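# Stand the toppled bottle upright in a carton cell

## Task

Pick up the one bottle lying on its side on the steel table and set it, cap pointing up, into a carton cell that holds nothing, touching no other item. Open the gripper and withdraw so the bottle stays in place on its own. It does not count if the robot is still what holds it there.

## Robot and tools

ROBOT. There are two arms, left_arm and right_arm, each with six revolute joints and a two-finger gripper. In the shared scene frame the origin sits on the table surface midway between the arms, +z is up, +x reaches out over the table, and left_arm is on the +y side. The names do not tell you which side of a camera image an arm appears on. Arm roots: left_arm at (-0.048, +0.227, 0) m, quat_wxyz (+1.000, 0, 0, -0.004); right_arm at (-0.046, -0.264, 0) m, quat_wxyz (+0.997, 0, 0, +0.078). On a gripper, fingers extend along its local +z and close along its local y. The reported hand point lies between the finger pads, roughly 1 cm short of the tips, and it can be off from reality, especially with the arm stretched far.

execute_actions. Argument actions is a list holding zero or one item. An empty list only reports the state (a look). An item with rows and optional steps is a motion: rows is a list of 1 to 15 rows, steps is 1 to 15 (default 15), each step lasting 1/30 s; row k is applied on step k and the final row repeats for remaining steps. An item with only steps (up to 300) is a pause with no new command, counted from the previous result. Optional pictures (true/false) controls whether camera images come back; by default they do. A refused call moves nothing.

Each row has exactly 14 numbers, covering both arms even if one stays still: left_arm waist, shoulder, elbow, wrist pitch, wrist yaw, wrist roll, gripper opening, then the same seven for right_arm. The six joint values are absolute target angles in radians in each arm's own joint space, matching the Joint positions line, not offsets. Ranges per arm: waist -2.880 to 2.880, shoulder 0.000 to 3.142, elbow 0.000 to 3.019, wrist pitch -1.693 to 1.571, wrist yaw -1.571 to 1.571, wrist roll -2.094 to 2.094. A target more than 0.019 rad beyond a range end, and farther out than the current angle, gets the call refused. True ends can differ from these by up to 0.019 rad; asking past a real end clips the command there and produces a "joint sent to its limit" line, possibly about an earlier motion still running. No such line does not prove there is more room. Opening is an absolute value from -1 (closed) to +1 (fully open, pad gap 0.094 m).

Motion limits: each step, a joint's target is held within a set distance of its measured angle (waist 0.264, shoulder 0.32, elbow 0.276, wrist pitch 0.33, wrist yaw 0.186, wrist roll 0.522 rad), and if the targets would move the hand more than 70 mm from where it is, all are pulled back proportionally. Large moves therefore take several calls. Between calls the arms keep heading for the last row sent until they have nearly stopped or a step is HELD.

RESULTS. The state line gives, for left_arm and right_arm, end_effector_position (m) and end_effector_quat_wxyz in the scene frame. Joint positions and Joint velocities list each arm's six joints (rad, rad/s) plus the pad gap (m, m/s). grip_measured is the measured opening on the command scale; each gripper may read off by about 1 mm. Away from -1 and +1, fingers go to where grip_measured equals the commanded value, so to hold something command roughly 0.03 below its grip_measured reading (less for a lighter grip). Pads push about 50 to 62 N each, less on thin parts under about 2 mm, with a brief spike on contact. HELD marks steps where your row was partly or wholly not sent. "joint command not followed" means a clearance check altered or blocked joint targets on some steps; the rest of the row still ran. Joint torques are the drives' total output in the same joint order, with offsets, scale and noise, and are nonzero even in free air. A MOTOR HOT line appears from 85 °C; at 100 °C the arm loses power and drops until it cools (OVER-TEMPERATURE FAULT), so don't hold loads idle for long.

zoom_image: camera (cam_head_left, cam_head_right, cam_left_wrist, cam_right_wrist) and region [x0, y0, x1, y1] in pixels of that camera's latest image, origin top-left, up to 504 by 504. Head cameras are 504x504, wrist cameras 616x616 fisheye; calibration lines (K, distortion, T_world_to_cam) are given and may be slightly off.

read_manual: optional section "licences"; returns URDF licence text only.

finished_scene: pass the current scene number; it ends the scene for good, reports success and presents the next task. Answering without any tool call ends everything.

AVOID: knocking or placing anything off the table, letting the arms collide or shove each other, dropping or slipping the bottle, slamming or pushing hard. External tugs on held items or pushes on loose ones may happen occasionally; check the result after each move.

Each tool is called after ">>>" as name(argument=value, ...) on one line, values as JSON.

## Session

>>> execute_actions(actions=[])

Scene clock: 0.00 s of 5440.00 s.
left_arm: end_effector_position=(+0.0564, -0.0339, +0.1369) grip_measured=+1.000 end_effector_quat_wxyz=(-0.058, -0.354, +0.932, -0.053) | right_arm: end_effector_position=(+0.4003, -0.1882, +0.2049) grip_measured=+1.000 end_effector_quat_wxyz=(+0.020, -0.701, +0.712, +0.032)
Joint positions: left_arm=[-1.103  1.049  0.751 -1.177  0.125 -1.843  0.094] | right_arm=[-0.015  1.537  1.376 -1.416 -0.076 -1.413  0.094]
Joint velocities: left_arm=[-0.024  0.015 -0.007 -0.002 -0.022 -0.095  0.   ] | right_arm=[-0.005 -0.015 -0.002  0.002 -0.022 -0.11   0.   ]
Joint torques (N m, as the arm reports them, + toward a larger angle): no reading
Motor temperatures (°C, as the motors report them): left_arm=[26 27 27 26 25 26] | right_arm=[27 28 26 25 27 27]
camera_calibration (this result's frames):
cam_left_wrist: T_world_to_cam=[[0.675717, -0.735028, 0.0560309, -0.0726761], [-0.551814, -0.453957, 0.699589, -0.0772009], [-0.488782, -0.503643, -0.712346, 0.237151], [0, 0, 0, 1]] pos_world=[0.122423, 0.0309747, 0.227015]
cam_right_wrist: T_world_to_cam=[[0.999472, -0.022963, -0.0229906, -0.401801], [-0.00748163, -0.851147, 0.524874, -0.26225], [-0.031621, -0.524425, -0.850869, 0.208527], [0, 0, 0, 1]] pos_world=[0.406221, -0.123082, 0.30584]

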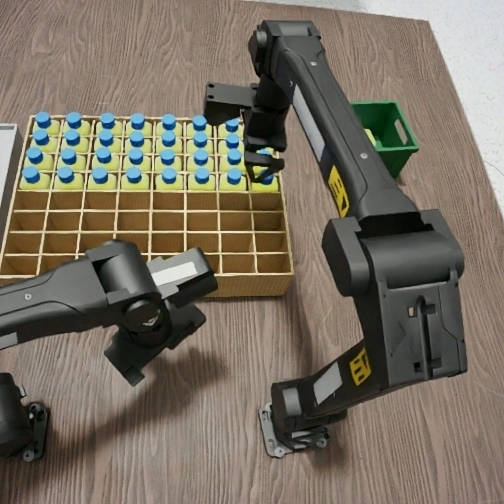

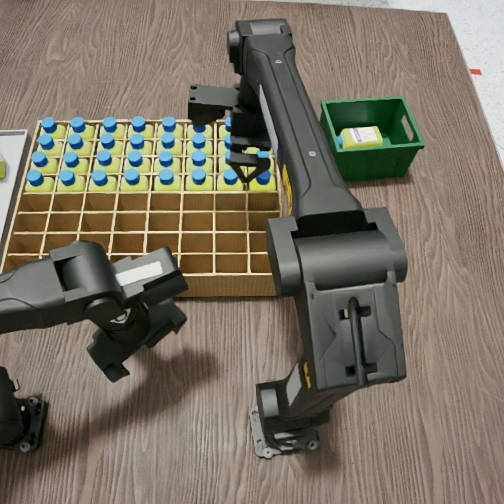

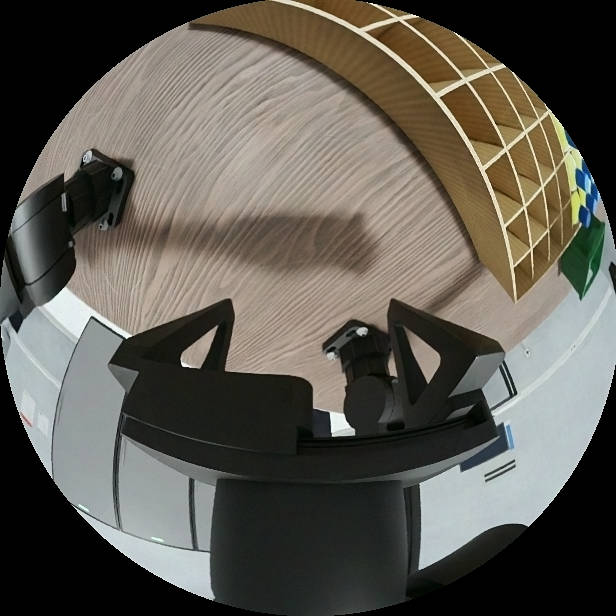

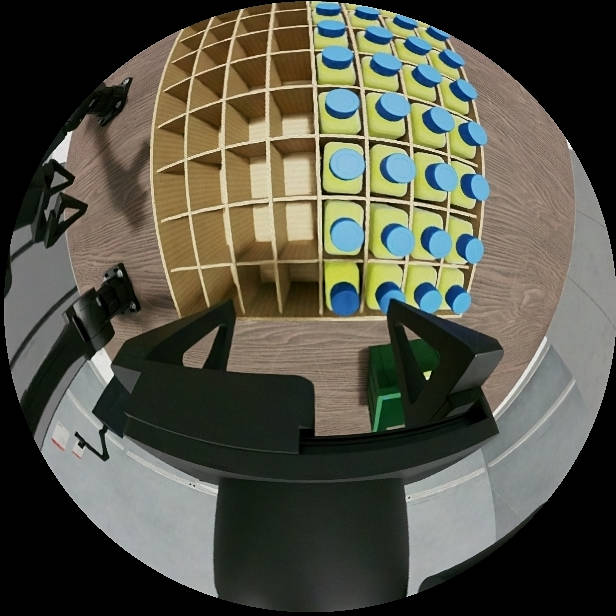

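>>> execute_actions(actions=[{"rows":[[-0.9,0.9,1.1,-1.5,0,-1,1,-0.3,1.0,1.2,-1.0,-0.076,-1,1]]}], pictures=false)

>>> execute_actions(actions=[{"rows":[[0.4,1.3,1.5,-1.5,0,0,1,-0.3,0.8,0.5,0.3,-1.5,0,1]]}], pictures=false)

>>> execute_actions(actions=[{"steps":50}])

Scene clock: 2.20 s of 5440.00 s.
left_arm: end_effector_position=(+0.1202, +0.0081, +0.3049) grip_measured=+1.000 end_effector_quat_wxyz=(+0.074, -0.097, +0.985, -0.120) | right_arm: end_effector_position=(+0.3571, -0.3134, +0.4058) grip_measured=+1.000 end_effector_quat_wxyz=(+0.343, -0.414, +0.820, -0.194)
Joint positions: left_arm=[-0.903  0.882  1.079 -1.487  0.003 -1.108  0.094] | right_arm=[-0.309  0.955  1.211 -1.018 -0.077 -1.055  0.094]
Joint velocities: left_arm=[-0.005 -0.132  0.012 -0.066 -0.066  0.579  0.   ] | right_arm=[ 0.005 -0.708  0.002  0.032  0.037  0.227  0.   ]
Joint torques (N m, as the arm reports them, + toward a larger angle): left_arm=[-2.37  0.86 12.66  0.58 -0.23  0.17] | right_arm=[ 0.76  2.79 10.49  1.45 -0.01  0.08]
Motor temperatures (°C, as the motors report them): left_arm=[26 27 28 26 25 26] | right_arm=[27 28 27 25 27 27]
Steps of this call (steps 1 to 51: nothing new was sent; steps 52 to 66: all 15 steps of this action). Readings (joint positions):
52: left_arm=[-1.097 1.047 0.759 -1.206 0.103 -1.806] | right_arm=[-0.023 1.523 1.360 -1.381 -0.079 -1.381]
53: left_arm=[-1.078 1.041 0.773 -1.254 0.079 -1.762] | right_arm=[-0.038 1.497 1.327 -1.322 -0.080 -1.346]
55: left_arm=[-1.027 1.014 0.811 -1.329 0.046 -1.671] | right_arm=[-0.095 1.429 1.270 -1.233 -0.080 -1.288]
59: left_arm=[-0.943 0.955 0.927 -1.427 0.013 -1.447] | right_arm=[-0.227 1.264 1.221 -1.123 -0.079 -1.196]
66: the state above

Scene clock: 2.70 s of 5440.00 s.
left_arm: end_effector_position=(+0.3555, +0.1347, +0.2952) grip_measured=+1.000 end_effector_quat_wxyz=(+0.065, -0.049, +0.996, -0.021) | right_arm: end_effector_position=(+0.2436, -0.1361, +0.3101) grip_measured=+1.000 end_effector_quat_wxyz=(+0.556, -0.421, +0.575, +0.427)
Joint positions: left_arm=[-0.213  1.335  1.399 -1.497  0.006 -0.321  0.094] | right_arm=[-0.306  0.815  0.465  0.23  -1.435 -0.095  0.094]
Joint velocities: left_arm=[ 1.646  0.112 -0.002 -0.007  0.007  1.106  0.   ] | right_arm=[-0.005 -0.122  0.115  0.906 -1.897  0.52   0.   ]
Joint torques (N m, as the arm reports them, + toward a larger angle): left_arm=[-2.89 -9.99 16.48  0.68 -0.24  0.14] | right_arm=[ 0.4  -2.42 13.6   1.17  0.18  0.08]
Motor temperatures (°C, as the motors report them): left_arm=[26 27 28 26 25 26] | right_arm=[27 28 27 25 27 27]
Steps of this call (steps 1 to 15: all 15 steps of this action). Readings (joint positions):
1: left_arm=[-0.891 0.891 1.090 -1.494 0.006 -1.061] | right_arm=[-0.311 0.917 1.172 -0.940 -0.169 -0.968]
2: left_arm=[-0.860 0.918 1.118 -1.502 0.007 -1.011] | right_arm=[-0.311 0.866 1.094 -0.817 -0.274 -0.866]
4: left_arm=[-0.777 1.005 1.191 -1.503 0.007 -0.914] | right_arm=[-0.309 0.779 0.929 -0.621 -0.452 -0.695]
8: left_arm=[-0.595 1.197 1.337 -1.503 0.007 -0.703] | right_arm=[-0.308 0.755 0.664 -0.328 -0.740 -0.422]
15: the state above

Scene clock: 4.37 s of 5440.00 s.
left_arm: end_effector_position=(+0.3380, +0.3875, +0.3302) grip_measured=+1.000 end_effector_quat_wxyz=(+0.108, -0.201, +0.973, +0.022) | right_arm: end_effector_position=(+0.2318, -0.1332, +0.3206) grip_measured=+1.000 end_effector_quat_wxyz=(+0.542, -0.430, +0.563, +0.452)
Joint positions: left_arm=[ 0.401  1.302  1.45  -1.497 -0.003 -0.013  0.094] | right_arm=[-0.306  0.801  0.469  0.28  -1.497 -0.009  0.094]
Joint velocities: left_arm=[-0.015 -0.005 -0.012  0.002 -0.081  0.037  0.   ] | right_arm=[ 0.005  0.005 -0.012  0.002  0.022 -0.007  0.   ]
Joint torques (N m, as the arm reports them, + toward a larger angle): left_arm=[-2.45 -6.7  15.59  0.73  0.09  0.15] | right_arm=[-0.16 -1.74 13.86  1.51 -0.09  0.07]
Motor temperatures (°C, as the motors report them): left_arm=[26 27 29 26 25 26] | right_arm=[27 28 27 25 27 27]
Steps of this call (steps 1 to 45: the robot went on to your last target; steps 46 to 50: nothing new was sent). Readings (joint positions):
1: left_arm=[-0.157 1.338 1.399 -1.497 0.006 -0.286] | right_arm=[-0.306 0.810 0.468 0.254 -1.475 -0.078]
2: left_arm=[-0.100 1.338 1.399 -1.497 0.006 -0.256] | right_arm=[-0.306 0.805 0.469 0.268 -1.489 -0.065]
4: left_arm=[0.013 1.337 1.401 -1.497 0.006 -0.205] | right_arm=[-0.306 0.801 0.469 0.279 -1.496 -0.045]
8: left_arm=[0.239 1.337 1.406 -1.497 0.005 -0.132] | right_arm=[-0.306 0.801 0.469 0.280 -1.497 -0.024]
50: the state above
All arms were judged still, so your last target was given up. Only a new action makes them travel on or press farther. Fingers that are still opening or closing keep moving.
camera_calibration (this result's frames):
cam_left_wrist: T_world_to_cam=[[0.407308, -0.913287, 0.00269662, 0.213359], [-0.838684, -0.372865, 0.396963, 0.299685], [-0.361536, -0.163948, -0.91783, 0.617949], [0, 0, 0, 1]] pos_world=[0.387849, 0.407912, 0.447633]
cam_right_wrist: T_world_to_cam=[[0.974814, -0.217248, -0.0504086, -0.240812], [-0.167899, -0.566117, -0.807045, 0.224789], [0.146792, 0.795182, -0.588335, 0.380762], [0, 0, 0, 1]] pos_world=[0.216596, -0.227834, 0.393292]

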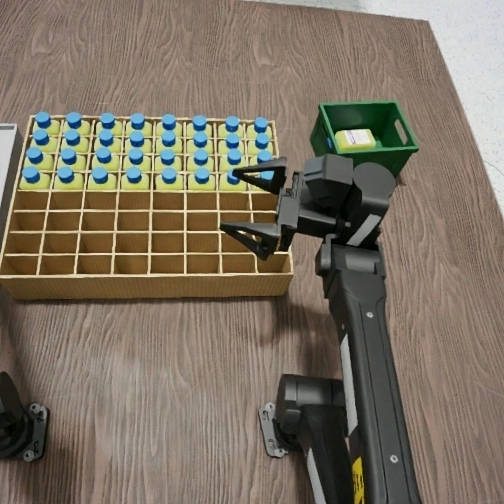

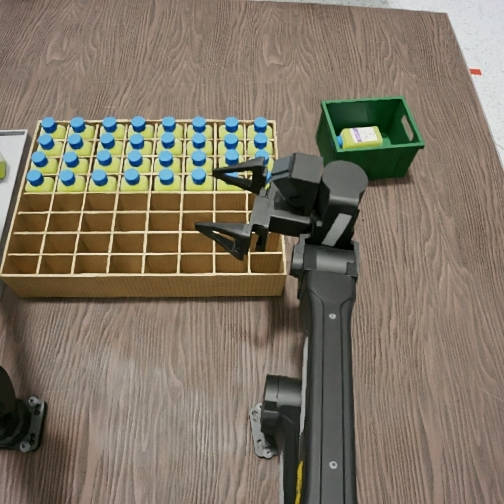

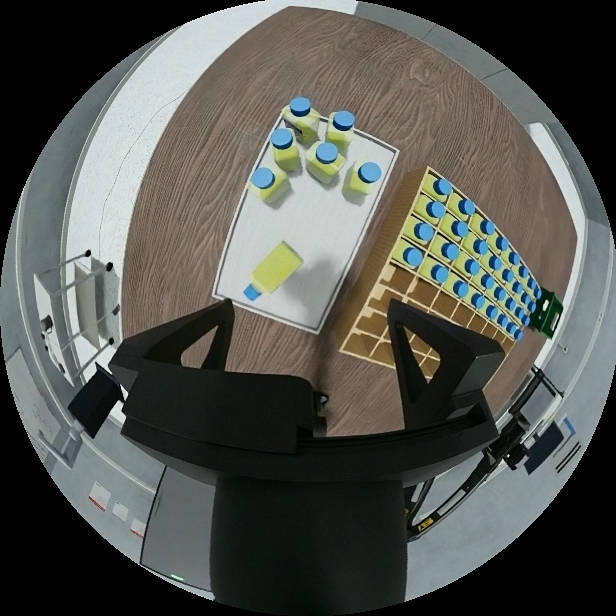

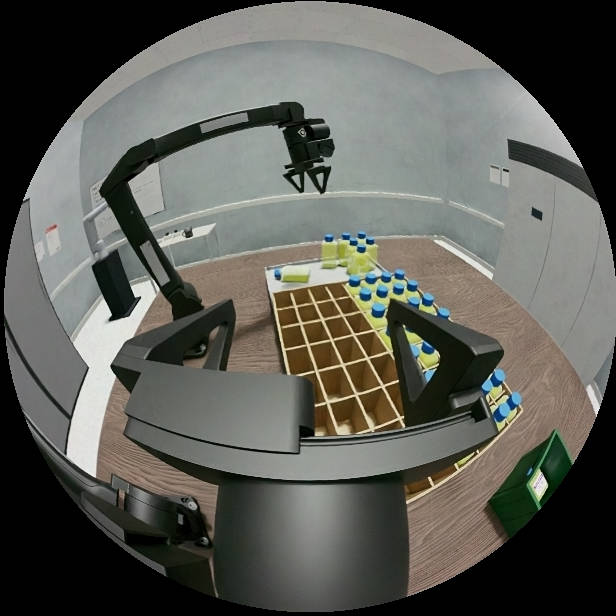

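>>> execute_actions(actions=[{"rows":[[0.655,1.35,0.975,-1.16,0,-2.09,1,-0.3,0.8,0.5,0.3,-1.5,0,1]]}], pictures=false)

>>> execute_actions(actions=[{"steps":40}])

Scene clock: 6.87 s of 5440.00 s.
left_arm: end_effector_position=(+0.2283, +0.4398, +0.1056) grip_measured=+1.000 end_effector_quat_wxyz=(+0.027, +0.752, -0.659, -0.005) | right_arm: end_effector_position=(+0.2318, -0.1332, +0.3206) grip_measured=+1.000 end_effector_quat_wxyz=(+0.542, -0.430, +0.563, +0.452)
Joint positions: left_arm=[ 0.665  1.382  0.938 -1.181  0.001 -1.045  0.094] | right_arm=[-0.306  0.801  0.469  0.28  -1.497 -0.009  0.094]
Joint velocities: left_arm=[-0.034  0.024  0.017  0.081 -0.022 -2.821  0.   ] | right_arm=[-0.005 -0.005 -0.012 -0.002 -0.022  0.037  0.   ]
Joint torques (N m, as the arm reports them, + toward a larger angle): left_arm=[-3.05 -9.48 12.93  0.97 -0.16  0.  ] | right_arm=[ 0.46 -2.09 13.85  1.45 -0.11  0.08]
Motor temperatures (°C, as the motors report them): left_arm=[26 27 30 26 25 26] | right_arm=[27 28 28 25 27 27]
Steps of this call (steps 1 to 60: nothing new was sent; steps 61 to 75: all 15 steps of this action). Readings (joint positions):
61: left_arm=[0.409 1.299 1.432 -1.466 0.000 -0.046] | right_arm=[-0.306 0.801 0.469 0.280 -1.497 -0.009]
62: left_arm=[0.424 1.291 1.401 -1.417 0.001 -0.087] | right_arm=[-0.306 0.801 0.469 0.280 -1.497 -0.009]
64: left_arm=[0.476 1.288 1.324 -1.344 0.001 -0.171] | right_arm=[-0.306 0.801 0.469 0.280 -1.497 -0.009]
68: left_arm=[0.584 1.309 1.136 -1.243 0.001 -0.371] | right_arm=[-0.306 0.801 0.469 0.280 -1.497 -0.009]
75: the state above

Scene clock: 8.20 s of 5440.00 s.
left_arm: end_effector_position=(+0.2314, +0.4417, +0.1141) grip_measured=+1.000 end_effector_quat_wxyz=(+0.007, +0.978, -0.206, -0.005) | right_arm: end_effector_position=(+0.2318, -0.1332, +0.3206) grip_measured=+1.000 end_effector_quat_wxyz=(+0.542, -0.430, +0.563, +0.452)
Joint positions: left_arm=[ 0.664  1.357  0.939 -1.17   0.001 -2.069  0.094] | right_arm=[-0.306  0.801  0.469  0.28  -1.497 -0.009  0.094]
Joint velocities: left_arm=[-0.015 -0.005 -0.007  0.002  0.066 -0.007  0.   ] | right_arm=[-0.005 -0.005 -0.002 -0.002 -0.007  0.007  0.   ]
Joint torques (N m, as the arm reports them, + toward a larger angle): left_arm=[-3.1  -6.97 13.01  0.68 -0.18 -0.07] | right_arm=[ 0.22 -1.87 13.96  1.6  -0.11  0.07]
Motor temperatures (°C, as the motors report them): left_arm=[26 27 30 26 25 26] | right_arm=[27 28 28 25 27 27]
joint sent to its limit (left arm) — the command would take joint 6 (wrist roll) past its lower limit, so that joint was sent only as far as its limit.
Steps of this call (steps 1 to 40: the robot went on to your last target). Readings (joint positions):
1: left_arm=[0.665 1.382 0.938 -1.177 0.001 -1.144] | right_arm=[-0.306 0.801 0.469 0.280 -1.497 -0.009]
2: left_arm=[0.664 1.377 0.939 -1.172 0.001 -1.243] | right_arm=[-0.306 0.801 0.469 0.280 -1.497 -0.009]
4: left_arm=[0.664 1.368 0.939 -1.170 0.001 -1.441] | right_arm=[-0.306 0.801 0.469 0.280 -1.497 -0.009]
8: left_arm=[0.664 1.357 0.939 -1.170 0.001 -1.795] | right_arm=[-0.306 0.801 0.469 0.280 -1.497 -0.009]
40: the state above
camera_calibration (this result's frames):
cam_left_wrist: T_world_to_cam=[[0.391844, 0.919896, -0.0158248, -0.497102], [0.750767, -0.309764, 0.583434, -0.100654], [0.531796, -0.240496, -0.812007, 0.204924], [0, 0, 0, 1]] pos_world=[0.161376, 0.475386, 0.217258]
cam_right_wrist: T_world_to_cam=[[0.974814, -0.217248, -0.0504086, -0.240812], [-0.167899, -0.566117, -0.807045, 0.224789], [0.146792, 0.795182, -0.588335, 0.380762], [0, 0, 0, 1]] pos_world=[0.216596, -0.227834, 0.393292]

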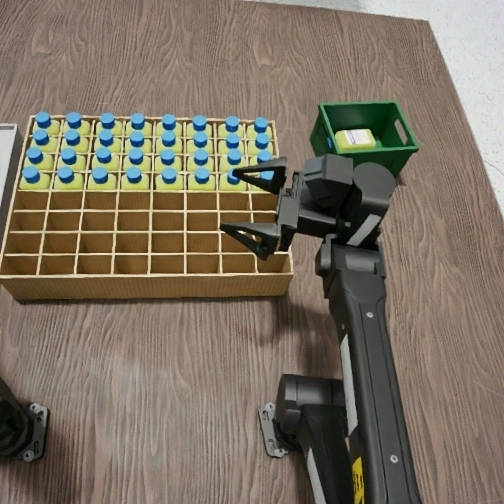

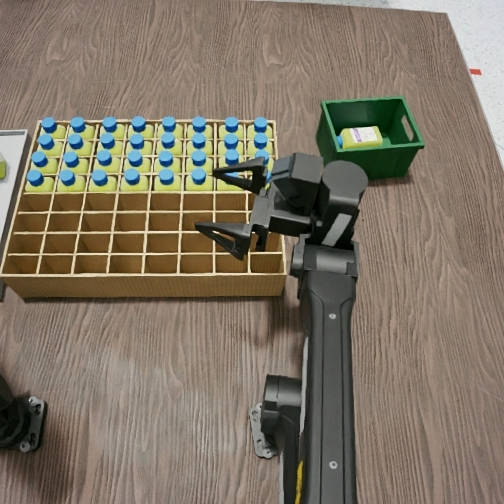

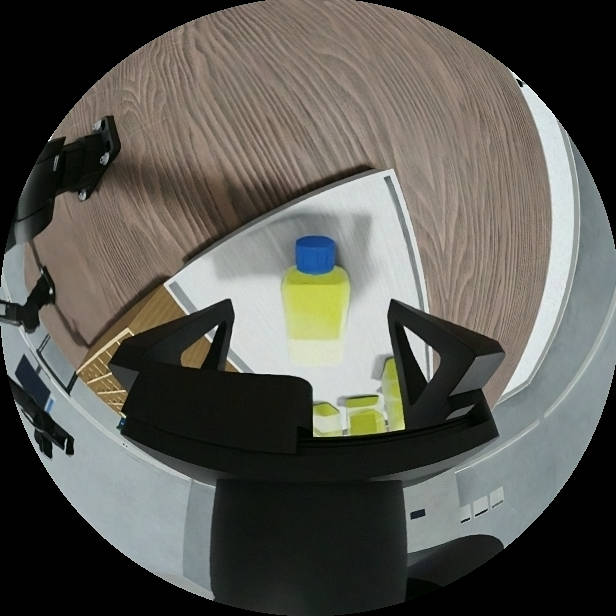

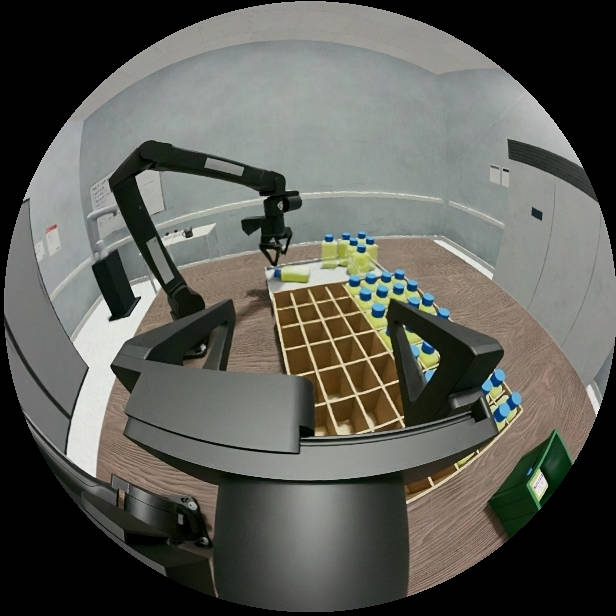

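>>> execute_actions(actions=[{"rows":[[0.605,1.40,0.96,-1.09,0,-2.07,1,-0.3,0.8,0.5,0.3,-1.5,0,1]],"steps":10}], pictures=false)

>>> execute_actions(actions=[{"rows":[[0.605,1.47,0.88,-0.945,0,-2.07,0.7,-0.3,0.8,0.5,0.3,-1.5,0,1]]}])

Scene clock: 11.40 s of 5440.00 s.
left_arm: end_effector_position=(+0.2571, +0.4336, +0.0983) grip_measured=+1.000 end_effector_quat_wxyz=(-0.003, +0.972, -0.236, +0.002) | right_arm: end_effector_position=(+0.2318, -0.1332, +0.3206) grip_measured=+1.000 end_effector_quat_wxyz=(+0.542, -0.430, +0.563, +0.452)
Joint positions: left_arm=[ 0.604  1.403  0.939 -1.099  0.    -2.07   0.094] | right_arm=[-0.306  0.801  0.469  0.28  -1.497 -0.009  0.094]
Joint velocities: left_arm=[-0.005  0.005 -0.002 -0.017 -0.022 -0.007  0.   ] | right_arm=[-0.015 -0.005  0.002 -0.002  0.007 -0.022  0.   ]
Joint torques (N m, as the arm reports them, + toward a larger angle): left_arm=[-2.15 -7.28 11.4   0.67 -0.12  0.04] | right_arm=[ 0.86 -1.34 13.77  1.56 -0.06  0.05]
Motor temperatures (°C, as the motors report them): left_arm=[26 27 30 26 25 26] | right_arm=[27 28 29 25 27 27]
joint sent to its limit (left arm) — the command would take joint 6 (wrist roll) past its lower limit, so that joint was sent only as far as its limit.
Steps of this call (steps 1 to 15: the robot went on to your last target; steps 16 to 86: nothing new was sent; steps 87 to 96: all 10 steps of this action). Readings (joint positions):
87: left_arm=[0.660 1.360 0.939 -1.157 0.000 -2.070] | right_arm=[-0.306 0.801 0.469 0.280 -1.497 -0.009]
88: left_arm=[0.652 1.365 0.939 -1.136 0.000 -2.070] | right_arm=[-0.306 0.801 0.469 0.280 -1.497 -0.009]
90: left_arm=[0.628 1.380 0.939 -1.109 0.000 -2.070] | right_arm=[-0.306 0.801 0.469 0.280 -1.497 -0.009]
94: left_arm=[0.604 1.403 0.939 -1.100 0.000 -2.070] | right_arm=[-0.306 0.801 0.469 0.280 -1.497 -0.009]
96: the state above

Scene clock: 11.90 s of 5440.00 s.
left_arm: end_effector_position=(+0.2569, +0.4335, +0.0477) grip_measured=+0.703 end_effector_quat_wxyz=(-0.001, +0.972, -0.236, +0.001) | right_arm: end_effector_position=(+0.2318, -0.1332, +0.3206) grip_measured=+1.000 end_effector_quat_wxyz=(+0.542, -0.430, +0.563, +0.452)
Joint positions: left_arm=[ 0.604  1.482  0.868 -0.954  0.    -2.07   0.08 ] | right_arm=[-0.306  0.801  0.469  0.28  -1.497 -0.009  0.094]
Joint velocities: left_arm=[ 0.005 -0.015  0.002 -0.012  0.037 -0.051 -0.001] | right_arm=[-0.005 -0.005  0.007 -0.002 -0.022  0.022  0.   ]
Joint torques (N m, as the arm reports them, + toward a larger angle): left_arm=[-2.29 -7.98  9.78  0.71 -0.13  0.04] | right_arm=[-0.08 -1.56 13.8   1.49 -0.09  0.08]
Motor temperatures (°C, as the motors report them): left_arm=[26 27 30 26 25 26] | right_arm=[27 28 29 25 27 27]
Steps of this call (steps 1 to 15: all 15 steps of this action). Readings (joint positions):
1: left_arm=[0.604 1.406 0.930 -1.068 0.000 -2.070] | right_arm=[-0.306 0.801 0.469 0.280 -1.497 -0.009]
2: left_arm=[0.604 1.411 0.918 -1.022 0.000 -2.070] | right_arm=[-0.306 0.801 0.469 0.280 -1.497 -0.009]
4: left_arm=[0.604 1.438 0.897 -0.974 0.000 -2.070] | right_arm=[-0.306 0.801 0.469 0.280 -1.497 -0.009]
8: left_arm=[0.604 1.481 0.871 -0.957 0.000 -2.070] | right_arm=[-0.306 0.801 0.469 0.280 -1.497 -0.009]
15: the state above
camera_calibration (this result's frames):
cam_left_wrist: T_world_to_cam=[[0.446319, 0.894872, 0.00169794, -0.504668], [0.721807, -0.361123, 0.590411, -0.0542548], [0.528956, -0.262286, -0.807101, 0.145478], [0, 0, 0, 1]] pos_world=[0.187453, 0.470177, 0.150305]
cam_right_wrist: T_world_to_cam=[[0.974814, -0.217248, -0.0504086, -0.240812], [-0.167899, -0.566117, -0.807045, 0.224789], [0.146792, 0.795182, -0.588335, 0.380762], [0, 0, 0, 1]] pos_world=[0.216596, -0.227834, 0.393292]

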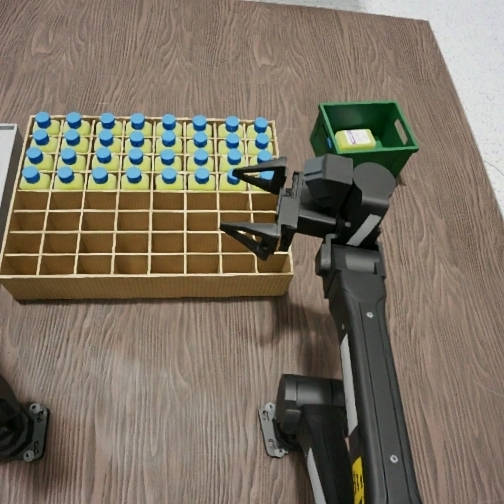

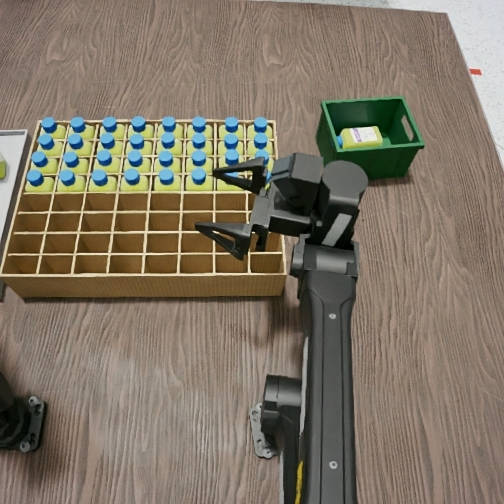

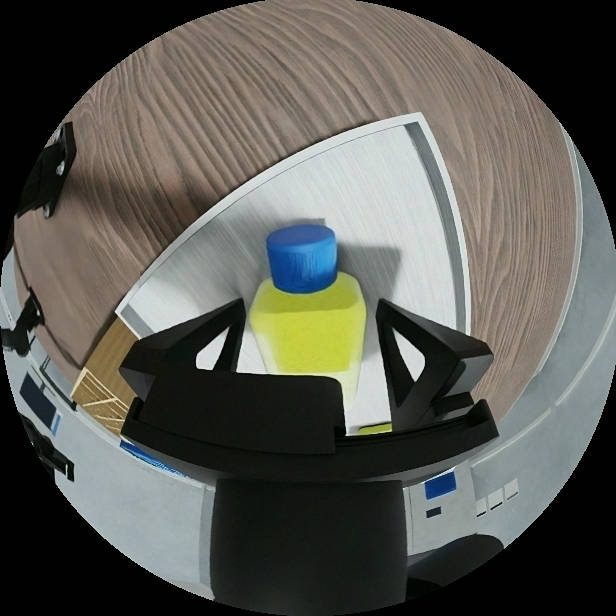

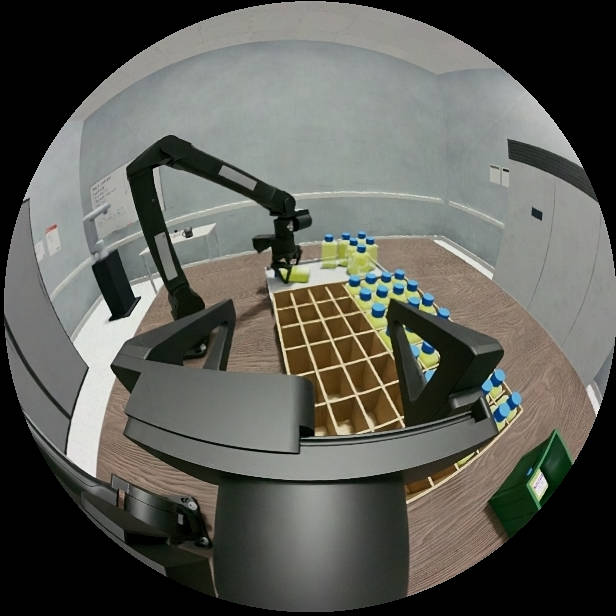

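>>> execute_actions(actions=[{"rows":[[0.605,1.47,0.88,-0.945,0,-2.07,0,-0.3,0.8,0.5,0.3,-1.5,0,1]]}], pictures=false)

>>> execute_actions(actions=[{"rows":[[0.605,1.05,1.05,-1.2,0,-2.07,0,-0.3,0.8,0.5,0.3,-1.5,0,1]]}], pictures=false)

>>> execute_actions(actions=[{"rows":[[0.4,0.8,0.65,0.2,0,0.03,0,-0.3,0.8,0.5,0.3,-1.5,0,1]]}], pictures=false)

>>> execute_actions(actions=[{"steps":15}], pictures=false)

>>> execute_actions(actions=[{"rows":[[-1.075,0.92,0.29,0.68,-1.135,0.03,0,-0.3,0.8,0.5,0.3,-1.5,0,1]]}], pictures=false)

>>> execute_actions(actions=[{"steps":20}], pictures=false)

>>> execute_actions(actions=[{"rows":[[-1.075,1.15,0.212,0.99,-1.135,0.03,0,-0.3,0.8,0.5,0.3,-1.5,0,1]]}])

>>> zoom_image(camera="cam_right_wrist", region=[230,270,370,410])

Scene clock: 17.53 s of 5440.00 s.
left_arm: end_effector_position=(+0.2571, +0.4338, +0.0479) grip_measured=+0.153 end_effector_quat_wxyz=(-0.002, +0.972, -0.236, +0.001) | right_arm: end_effector_position=(+0.2318, -0.1332, +0.3206) grip_measured=+1.000 end_effector_quat_wxyz=(+0.542, -0.430, +0.563, +0.452)
Joint positions: left_arm=[ 0.604  1.482  0.868 -0.953 -0.    -2.07   0.054] | right_arm=[-0.306  0.801  0.469  0.28  -1.497 -0.009  0.094]
Joint velocities: left_arm=[ 0.005 -0.015 -0.002  0.002 -0.022 -0.037 -0.   ] | right_arm=[ 0.005  0.005 -0.007  0.002 -0.051 -0.051  0.   ]
Joint torques (N m, as the arm reports them, + toward a larger angle): left_arm=[-2.28 -8.3   9.84  0.67 -0.13  0.04] | right_arm=[ 0.46 -1.95 13.76  1.39 -0.12  0.07]
Motor temperatures (°C, as the motors report them): left_arm=[26 28 30 26 25 26] | right_arm=[27 28 30 25 27 27]
Steps of this call (steps 1 to 15: the robot went on to your last target; steps 16 to 90: nothing new was sent; then 2.13 s passed at rest; steps 91 to 105: all 15 steps of this action). Readings (joint positions):
91: left_arm=[0.604 1.482 0.868 -0.954 0.000 -2.070] | right_arm=[-0.306 0.801 0.469 0.280 -1.497 -0.009]
92: left_arm=[0.604 1.482 0.868 -0.954 0.000 -2.070] | right_arm=[-0.306 0.801 0.469 0.280 -1.497 -0.009]
94: left_arm=[0.604 1.482 0.868 -0.953 -0.000 -2.070] | right_arm=[-0.306 0.801 0.469 0.280 -1.497 -0.009]
98: left_arm=[0.604 1.482 0.868 -0.953 -0.000 -2.070] | right_arm=[-0.306 0.801 0.469 0.280 -1.497 -0.009]
105: the state above

Scene clock: 18.03 s of 5440.00 s.
left_arm: end_effector_position=(+0.2415, +0.4231, +0.2343) grip_measured=+0.154 end_effector_quat_wxyz=(-0.116, +0.960, -0.233, +0.106) | right_arm: end_effector_position=(+0.2318, -0.1332, +0.3206) grip_measured=+1.000 end_effector_quat_wxyz=(+0.542, -0.430, +0.563, +0.452)
Joint positions: left_arm=[ 0.604  1.051  0.986 -1.19  -0.    -2.07   0.054] | right_arm=[-0.306  0.801  0.469  0.28  -1.497 -0.009  0.094]
Joint velocities: left_arm=[ 0.005 -0.425  0.486 -0.051 -0.007 -0.066 -0.   ] | right_arm=[-0.015  0.005  0.017 -0.002 -0.007 -0.081  0.   ]
Joint torques (N m, as the arm reports them, + toward a larger angle): left_arm=[-2.31 -1.4  14.28  0.59 -0.11  0.06] | right_arm=[ 0.41 -1.51 13.75  1.43 -0.14  0.01]
Motor temperatures (°C, as the motors report them): left_arm=[26 28 31 26 25 26] | right_arm=[27 28 30 25 27 27]
Steps of this call (steps 1 to 15: all 15 steps of this action). Readings (joint positions):
1: left_arm=[0.604 1.474 0.870 -0.969 -0.000 -2.070] | right_arm=[-0.306 0.801 0.469 0.280 -1.497 -0.009]
2: left_arm=[0.604 1.459 0.871 -0.999 -0.000 -2.070] | right_arm=[-0.306 0.801 0.469 0.280 -1.497 -0.009]
4: left_arm=[0.604 1.403 0.871 -1.050 -0.000 -2.070] | right_arm=[-0.306 0.801 0.469 0.280 -1.497 -0.009]
8: left_arm=[0.604 1.252 0.884 -1.117 -0.000 -2.070] | right_arm=[-0.306 0.801 0.469 0.280 -1.497 -0.009]
15: the state above

Scene clock: 18.53 s of 5440.00 s.
left_arm: end_effector_position=(+0.3497, +0.3857, +0.3431) grip_measured=+0.156 end_effector_quat_wxyz=(+0.660, -0.383, +0.637, -0.109) | right_arm: end_effector_position=(+0.2318, -0.1332, +0.3206) grip_measured=+1.000 end_effector_quat_wxyz=(+0.542, -0.430, +0.563, +0.452)
Joint positions: left_arm=[ 0.39   0.814  0.593  0.117  0.004 -0.704  0.054] | right_arm=[-0.306  0.801  0.469  0.28  -1.497 -0.009  0.094]
Joint velocities: left_arm=[ 0.024 -0.073  0.042  1.062 -0.037  2.747 -0.   ] | right_arm=[-0.015 -0.005  0.017  0.017 -0.022 -0.081  0.   ]
Joint torques (N m, as the arm reports them, + toward a larger angle): left_arm=[-1.39 -1.93 17.18  1.86 -0.19  0.13] | right_arm=[ 0.13 -0.98 13.95  1.52 -0.11  0.02]
Motor temperatures (°C, as the motors report them): left_arm=[26 28 31 26 25 26] | right_arm=[27 28 31 25 27 27]
Steps of this call (steps 1 to 15: all 15 steps of this action). Readings (joint positions):
1: left_arm=[0.590 1.016 0.963 -1.123 -0.010 -1.998] | right_arm=[-0.306 0.801 0.469 0.280 -1.497 -0.009]
2: left_arm=[0.557 0.959 0.900 -1.005 -0.013 -1.911] | right_arm=[-0.306 0.801 0.469 0.280 -1.497 -0.009]
4: left_arm=[0.460 0.833 0.739 -0.786 -0.005 -1.714] | right_arm=[-0.306 0.801 0.469 0.280 -1.497 -0.009]
8: left_arm=[0.375 0.777 0.593 -0.410 0.005 -1.320] | right_arm=[-0.306 0.801 0.469 0.280 -1.497 -0.009]
15: the state above

Scene clock: 19.03 s of 5440.00 s.
left_arm: end_effector_position=(+0.3490, +0.3859, +0.3613) grip_measured=+0.157 end_effector_quat_wxyz=(+0.682, -0.139, +0.707, +0.127) | right_arm: end_effector_position=(+0.2318, -0.1332, +0.3206) grip_measured=+1.000 end_effector_quat_wxyz=(+0.542, -0.430, +0.563, +0.452)
Joint positions: left_arm=[ 0.391  0.806  0.595  0.173  0.004 -0.01   0.054] | right_arm=[-0.306  0.801  0.469  0.28  -1.497 -0.009  0.094]
Joint velocities: left_arm=[ 0.005 -0.005  0.007 -0.007  0.066  0.081  0.   ] | right_arm=[-0.005 -0.024 -0.007  0.002  0.051  0.007  0.   ]
Joint torques (N m, as the arm reports them, + toward a larger angle): left_arm=[-1.61 -1.73 17.16  2.79 -0.19  0.15] | right_arm=[ 0.52 -1.84 13.91  1.59 -0.11  0.04]
Motor temperatures (°C, as the motors report them): left_arm=[26 28 31 26 25 26] | right_arm=[27 28 31 25 27 27]
Steps of this call (steps 1 to 15: the robot went on to your last target). Readings (joint positions):
1: left_arm=[0.391 0.811 0.595 0.145 0.004 -0.604] | right_arm=[-0.306 0.801 0.469 0.280 -1.497 -0.009]
2: left_arm=[0.391 0.809 0.595 0.160 0.004 -0.504] | right_arm=[-0.306 0.801 0.469 0.280 -1.497 -0.009]
4: left_arm=[0.391 0.806 0.595 0.172 0.004 -0.320] | right_arm=[-0.306 0.801 0.469 0.280 -1.497 -0.009]
8: left_arm=[0.391 0.806 0.595 0.173 0.004 -0.118] | right_arm=[-0.306 0.801 0.469 0.280 -1.497 -0.009]
15: the state above

Scene clock: 19.53 s of 5440.00 s.
left_arm: end_effector_position=(+0.2775, +0.1504, +0.2280) grip_measured=+0.157 end_effector_quat_wxyz=(+0.683, -0.127, +0.702, +0.159) | right_arm: end_effector_position=(+0.2318, -0.1332, +0.3206) grip_measured=+1.000 end_effector_quat_wxyz=(+0.542, -0.430, +0.563, +0.452)
Joint positions: left_arm=[-0.701  0.937  0.251  0.648 -1.117  0.016  0.054] | right_arm=[-0.306  0.801  0.469  0.28  -1.497 -0.009  0.094]
Joint velocities: left_arm=[-2.632 -0.122  0.017  0.071 -0.271  0.037  0.001] | right_arm=[-0.005 -0.005 -0.022 -0.012  0.007  0.081  0.   ]
Joint torques (N m, as the arm reports them, + toward a larger angle): left_arm=[-1.62 -1.46 13.01  2.22 -0.18  0.12] | right_arm=[-0.05 -1.03 13.83  1.38 -0.06  0.01]
Motor temperatures (°C, as the motors report them): left_arm=[26 28 31 26 25 26] | right_arm=[27 28 31 25 27 27]
Steps of this call (steps 1 to 15: all 15 steps of this action). Readings (joint positions):
1: left_arm=[0.377 0.810 0.577 0.209 -0.043 -0.008] | right_arm=[-0.306 0.801 0.469 0.280 -1.497 -0.009]
2: left_arm=[0.351 0.815 0.547 0.269 -0.098 -0.007] | right_arm=[-0.306 0.801 0.469 0.280 -1.497 -0.009]
4: left_arm=[0.268 0.837 0.462 0.387 -0.215 -0.004] | right_arm=[-0.306 0.801 0.469 0.280 -1.497 -0.009]
8: left_arm=[-0.028 0.922 0.289 0.587 -0.582 0.006] | right_arm=[-0.306 0.801 0.469 0.280 -1.497 -0.009]
15: the state above

Scene clock: 20.20 s of 5440.00 s.
left_arm: end_effector_position=(+0.2255, +0.0380, +0.2309) grip_measured=+0.157 end_effector_quat_wxyz=(+0.703, -0.001, +0.711, +0.029) | right_arm: end_effector_position=(+0.2318, -0.1332, +0.3206) grip_measured=+1.000 end_effector_quat_wxyz=(+0.542, -0.430, +0.563, +0.452)
Joint positions: left_arm=[-1.081  0.932  0.251  0.657 -1.132  0.018  0.054] | right_arm=[-0.306  0.801  0.469  0.28  -1.497 -0.009  0.094]
Joint velocities: left_arm=[ 0.005 -0.005  0.007  0.017  0.037  0.051 -0.   ] | right_arm=[ 0.005  0.005 -0.002 -0.022  0.066 -0.081  0.   ]
Joint torques (N m, as the arm reports them, + toward a larger angle): left_arm=[-1.86 -1.52 13.32  2.32 -0.2   0.14] | right_arm=[ 0.61 -2.69 13.96  1.5  -0.13  0.04]
Motor temperatures (°C, as the motors report them): left_arm=[26 28 31 26 25 26] | right_arm=[27 28 31 25 27 27]
Steps of this call (steps 1 to 20: the robot went on to your last target). Readings (joint positions):
1: left_arm=[-0.790 0.934 0.251 0.651 -1.122 0.016] | right_arm=[-0.306 0.801 0.469 0.280 -1.497 -0.009]
2: left_arm=[-0.879 0.933 0.251 0.653 -1.125 0.016] | right_arm=[-0.306 0.801 0.469 0.280 -1.497 -0.009]
4: left_arm=[-1.035 0.932 0.251 0.655 -1.125 0.017] | right_arm=[-0.306 0.801 0.469 0.280 -1.497 -0.009]
8: left_arm=[-1.105 0.932 0.251 0.657 -1.127 0.018] | right_arm=[-0.306 0.801 0.469 0.280 -1.497 -0.009]
20: the state above

Scene clock: 20.70 s of 5440.00 s.
left_arm: end_effector_position=(+0.2269, +0.0358, +0.1909) grip_measured=+0.157 end_effector_quat_wxyz=(+0.707, -0.010, +0.707, +0.023) | right_arm: end_effector_position=(+0.2318, -0.1332, +0.3206) grip_measured=+1.000 end_effector_quat_wxyz=(+0.542, -0.430, +0.563, +0.452)
Joint positions: left_arm=[-1.081  1.161  0.195  0.968 -1.135  0.02   0.054] | right_arm=[-0.306  0.801  0.469  0.28  -1.497 -0.009  0.094]
Joint velocities: left_arm=[-0.005  0.005  0.017  0.017 -0.022 -0.007 -0.   ] | right_arm=[-0.005 -0.015 -0.007 -0.017 -0.037 -0.037  0.   ]
Joint torques (N m, as the arm reports them, + toward a larger angle): left_arm=[-1.78 -2.44  9.17  2.25 -0.01  0.13] | right_arm=[-0.06 -1.94 13.81  1.48 -0.11  0.03]
Motor temperatures (°C, as the motors report them): left_arm=[26 28 31 26 25 26] | right_arm=[27 28 31 25 27 27]
Steps of this call (steps 1 to 15: all 15 steps of this action). Readings (joint positions):
1: left_arm=[-1.081 0.956 0.242 0.730 -1.133 0.020] | right_arm=[-0.306 0.801 0.469 0.280 -1.497 -0.009]
2: left_arm=[-1.081 1.004 0.233 0.833 -1.135 0.020] | right_arm=[-0.306 0.801 0.469 0.280 -1.497 -0.009]
4: left_arm=[-1.081 1.111 0.222 0.927 -1.135 0.020] | right_arm=[-0.306 0.801 0.469 0.280 -1.497 -0.009]
8: left_arm=[-1.081 1.184 0.197 0.952 -1.135 0.020] | right_arm=[-0.306 0.801 0.469 0.280 -1.497 -0.009]
15: the state above
camera_calibration (this result's frames):
cam_left_wrist: T_world_to_cam=[[0.04643, -0.998912, -0.00447629, 0.0241236], [-0.587962, -0.0237056, -0.808541, 0.291411], [0.807555, 0.0401725, -0.588422, 0.0567355], [0, 0, 0, 1]] pos_world=[0.124401, 0.0287263, 0.26911]
cam_right_wrist: T_world_to_cam=[[0.974814, -0.217248, -0.0504086, -0.240812], [-0.167899, -0.566117, -0.807045, 0.224789], [0.146792, 0.795182, -0.588335, 0.380762], [0, 0, 0, 1]] pos_world=[0.216596, -0.227834, 0.393292]

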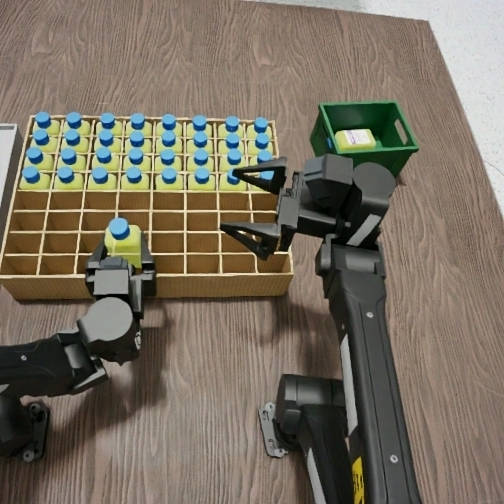

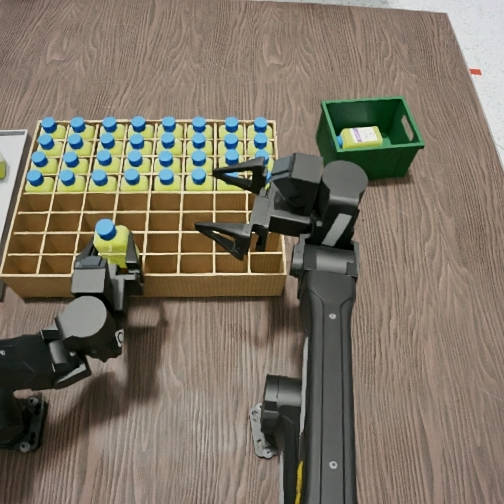

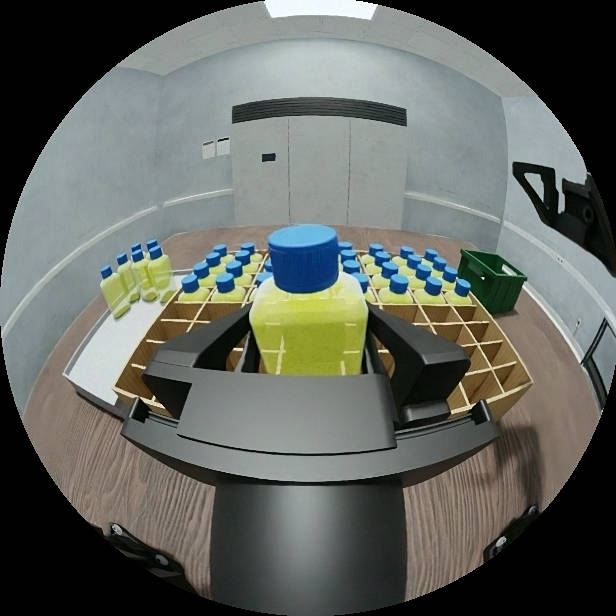

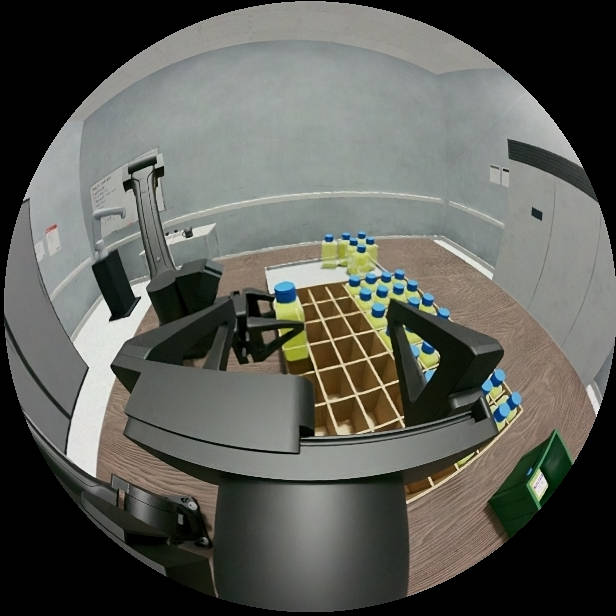

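Region (230, 270, 370, 410) of cam_right_wrist's 616x616 image, scaled by 3.600, with more detail than that image has.

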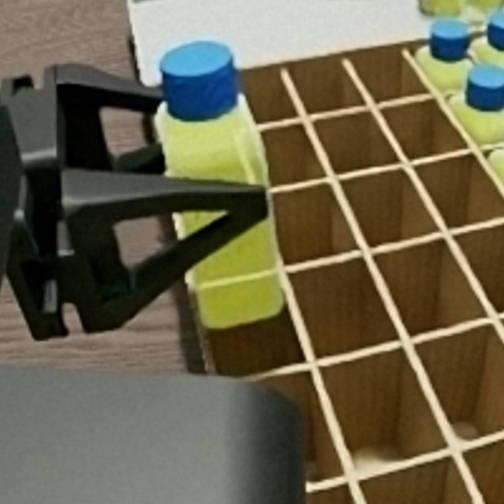

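>>> execute_actions(actions=[{"rows":[[-1.055,1.15,0.212,0.86,-1.11,0.03,0,-0.3,0.8,0.5,0.3,-1.5,0,1]]}])

>>> zoom_image(camera="cam_right_wrist", region=[230,270,370,410])

Scene clock: 23.13 s of 5440.00 s.
left_arm: end_effector_position=(+0.2302, +0.0367, +0.1782) grip_measured=+0.157 end_effector_quat_wxyz=(+0.690, +0.022, +0.721, +0.051) | right_arm: end_effector_position=(+0.2318, -0.1332, +0.3206) grip_measured=+1.000 end_effector_quat_wxyz=(+0.542, -0.430, +0.563, +0.452)
Joint positions: left_arm=[-1.065  1.153  0.198  0.861 -1.113  0.02   0.054] | right_arm=[-0.306  0.801  0.469  0.28  -1.497 -0.009  0.094]
Joint velocities: left_arm=[-0.015 -0.015  0.007 -0.002  0.007 -0.066 -0.001] | right_arm=[ 0.005 -0.005  0.002  0.007  0.022 -0.066  0.   ]
Joint torques (N m, as the arm reports them, + toward a larger angle): left_arm=[-1.61 -1.9   9.    1.49  0.04  0.12] | right_arm=[ 0.2  -1.29 13.91  1.42 -0.09  0.09]
Motor temperatures (°C, as the motors report them): left_arm=[26 27 31 26 25 26] | right_arm=[27 28 31 25 27 27]
Steps of this call (steps 1 to 15: the robot went on to your last target; steps 16 to 58: nothing new was sent; steps 59 to 73: all 15 steps of this action). Readings (joint positions):
59: left_arm=[-1.065 1.150 0.202 0.961 -1.126 0.020] | right_arm=[-0.306 0.801 0.469 0.280 -1.497 -0.009]
60: left_arm=[-1.065 1.149 0.202 0.924 -1.116 0.020] | right_arm=[-0.306 0.801 0.469 0.280 -1.497 -0.009]
62: left_arm=[-1.065 1.151 0.199 0.880 -1.114 0.020] | right_arm=[-0.306 0.801 0.469 0.280 -1.497 -0.009]
66: left_arm=[-1.065 1.153 0.198 0.862 -1.113 0.020] | right_arm=[-0.306 0.801 0.469 0.280 -1.497 -0.009]
73: the state above
camera_calibration (this result's frames):
cam_left_wrist: T_world_to_cam=[[0.0389083, -0.995127, -0.0905998, 0.0417276], [-0.624559, 0.0465569, -0.779588, 0.283809], [0.780008, 0.0869174, -0.619704, 0.056828], [0, 0, 0, 1]] pos_world=[0.131305, 0.0233717, 0.260251]
cam_right_wrist: T_world_to_cam=[[0.974814, -0.217248, -0.0504086, -0.240812], [-0.167899, -0.566117, -0.807045, 0.224789], [0.146792, 0.795182, -0.588335, 0.380762], [0, 0, 0, 1]] pos_world=[0.216596, -0.227834, 0.393292]

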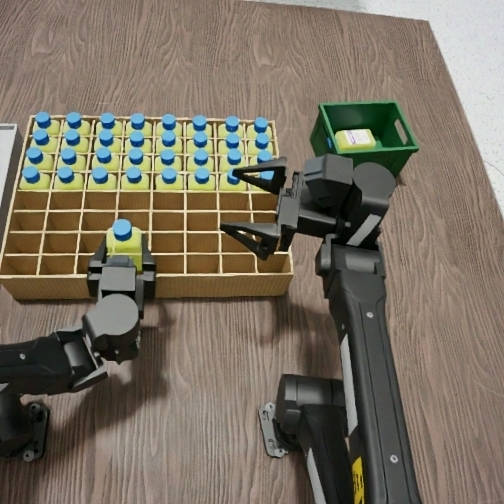

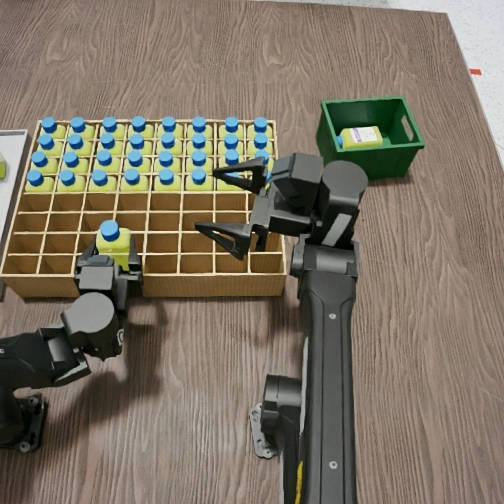

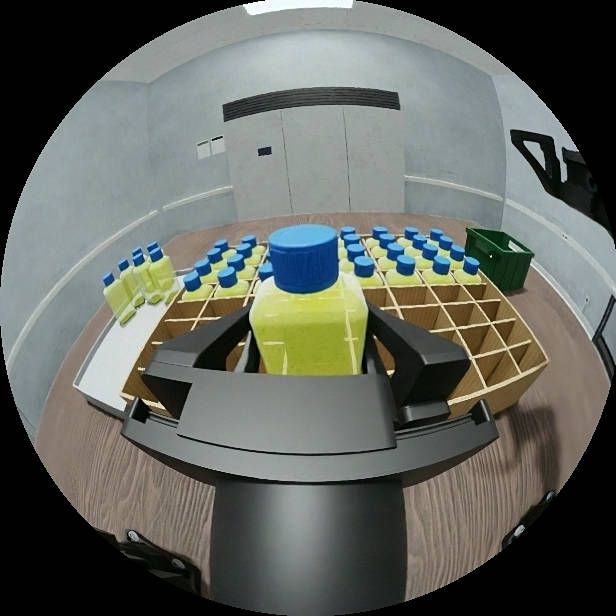

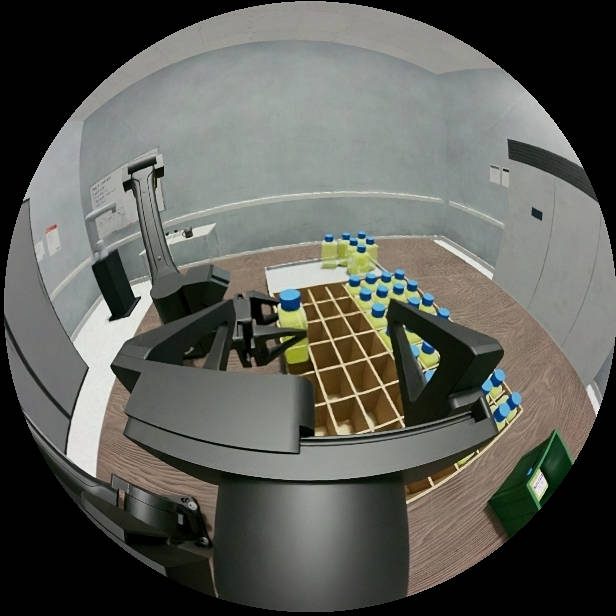

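Region (230, 270, 370, 410) of cam_right_wrist's 616x616 image, scaled by 3.600, with more detail than that image has.

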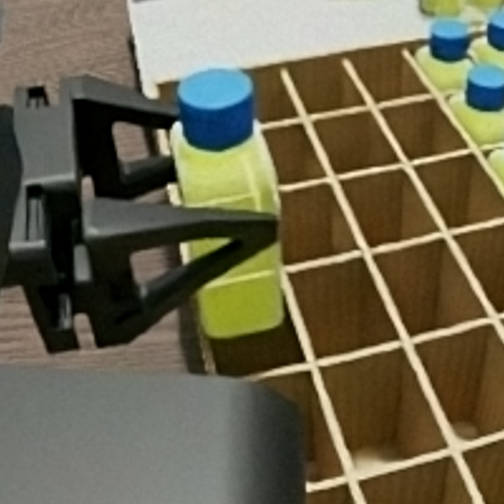

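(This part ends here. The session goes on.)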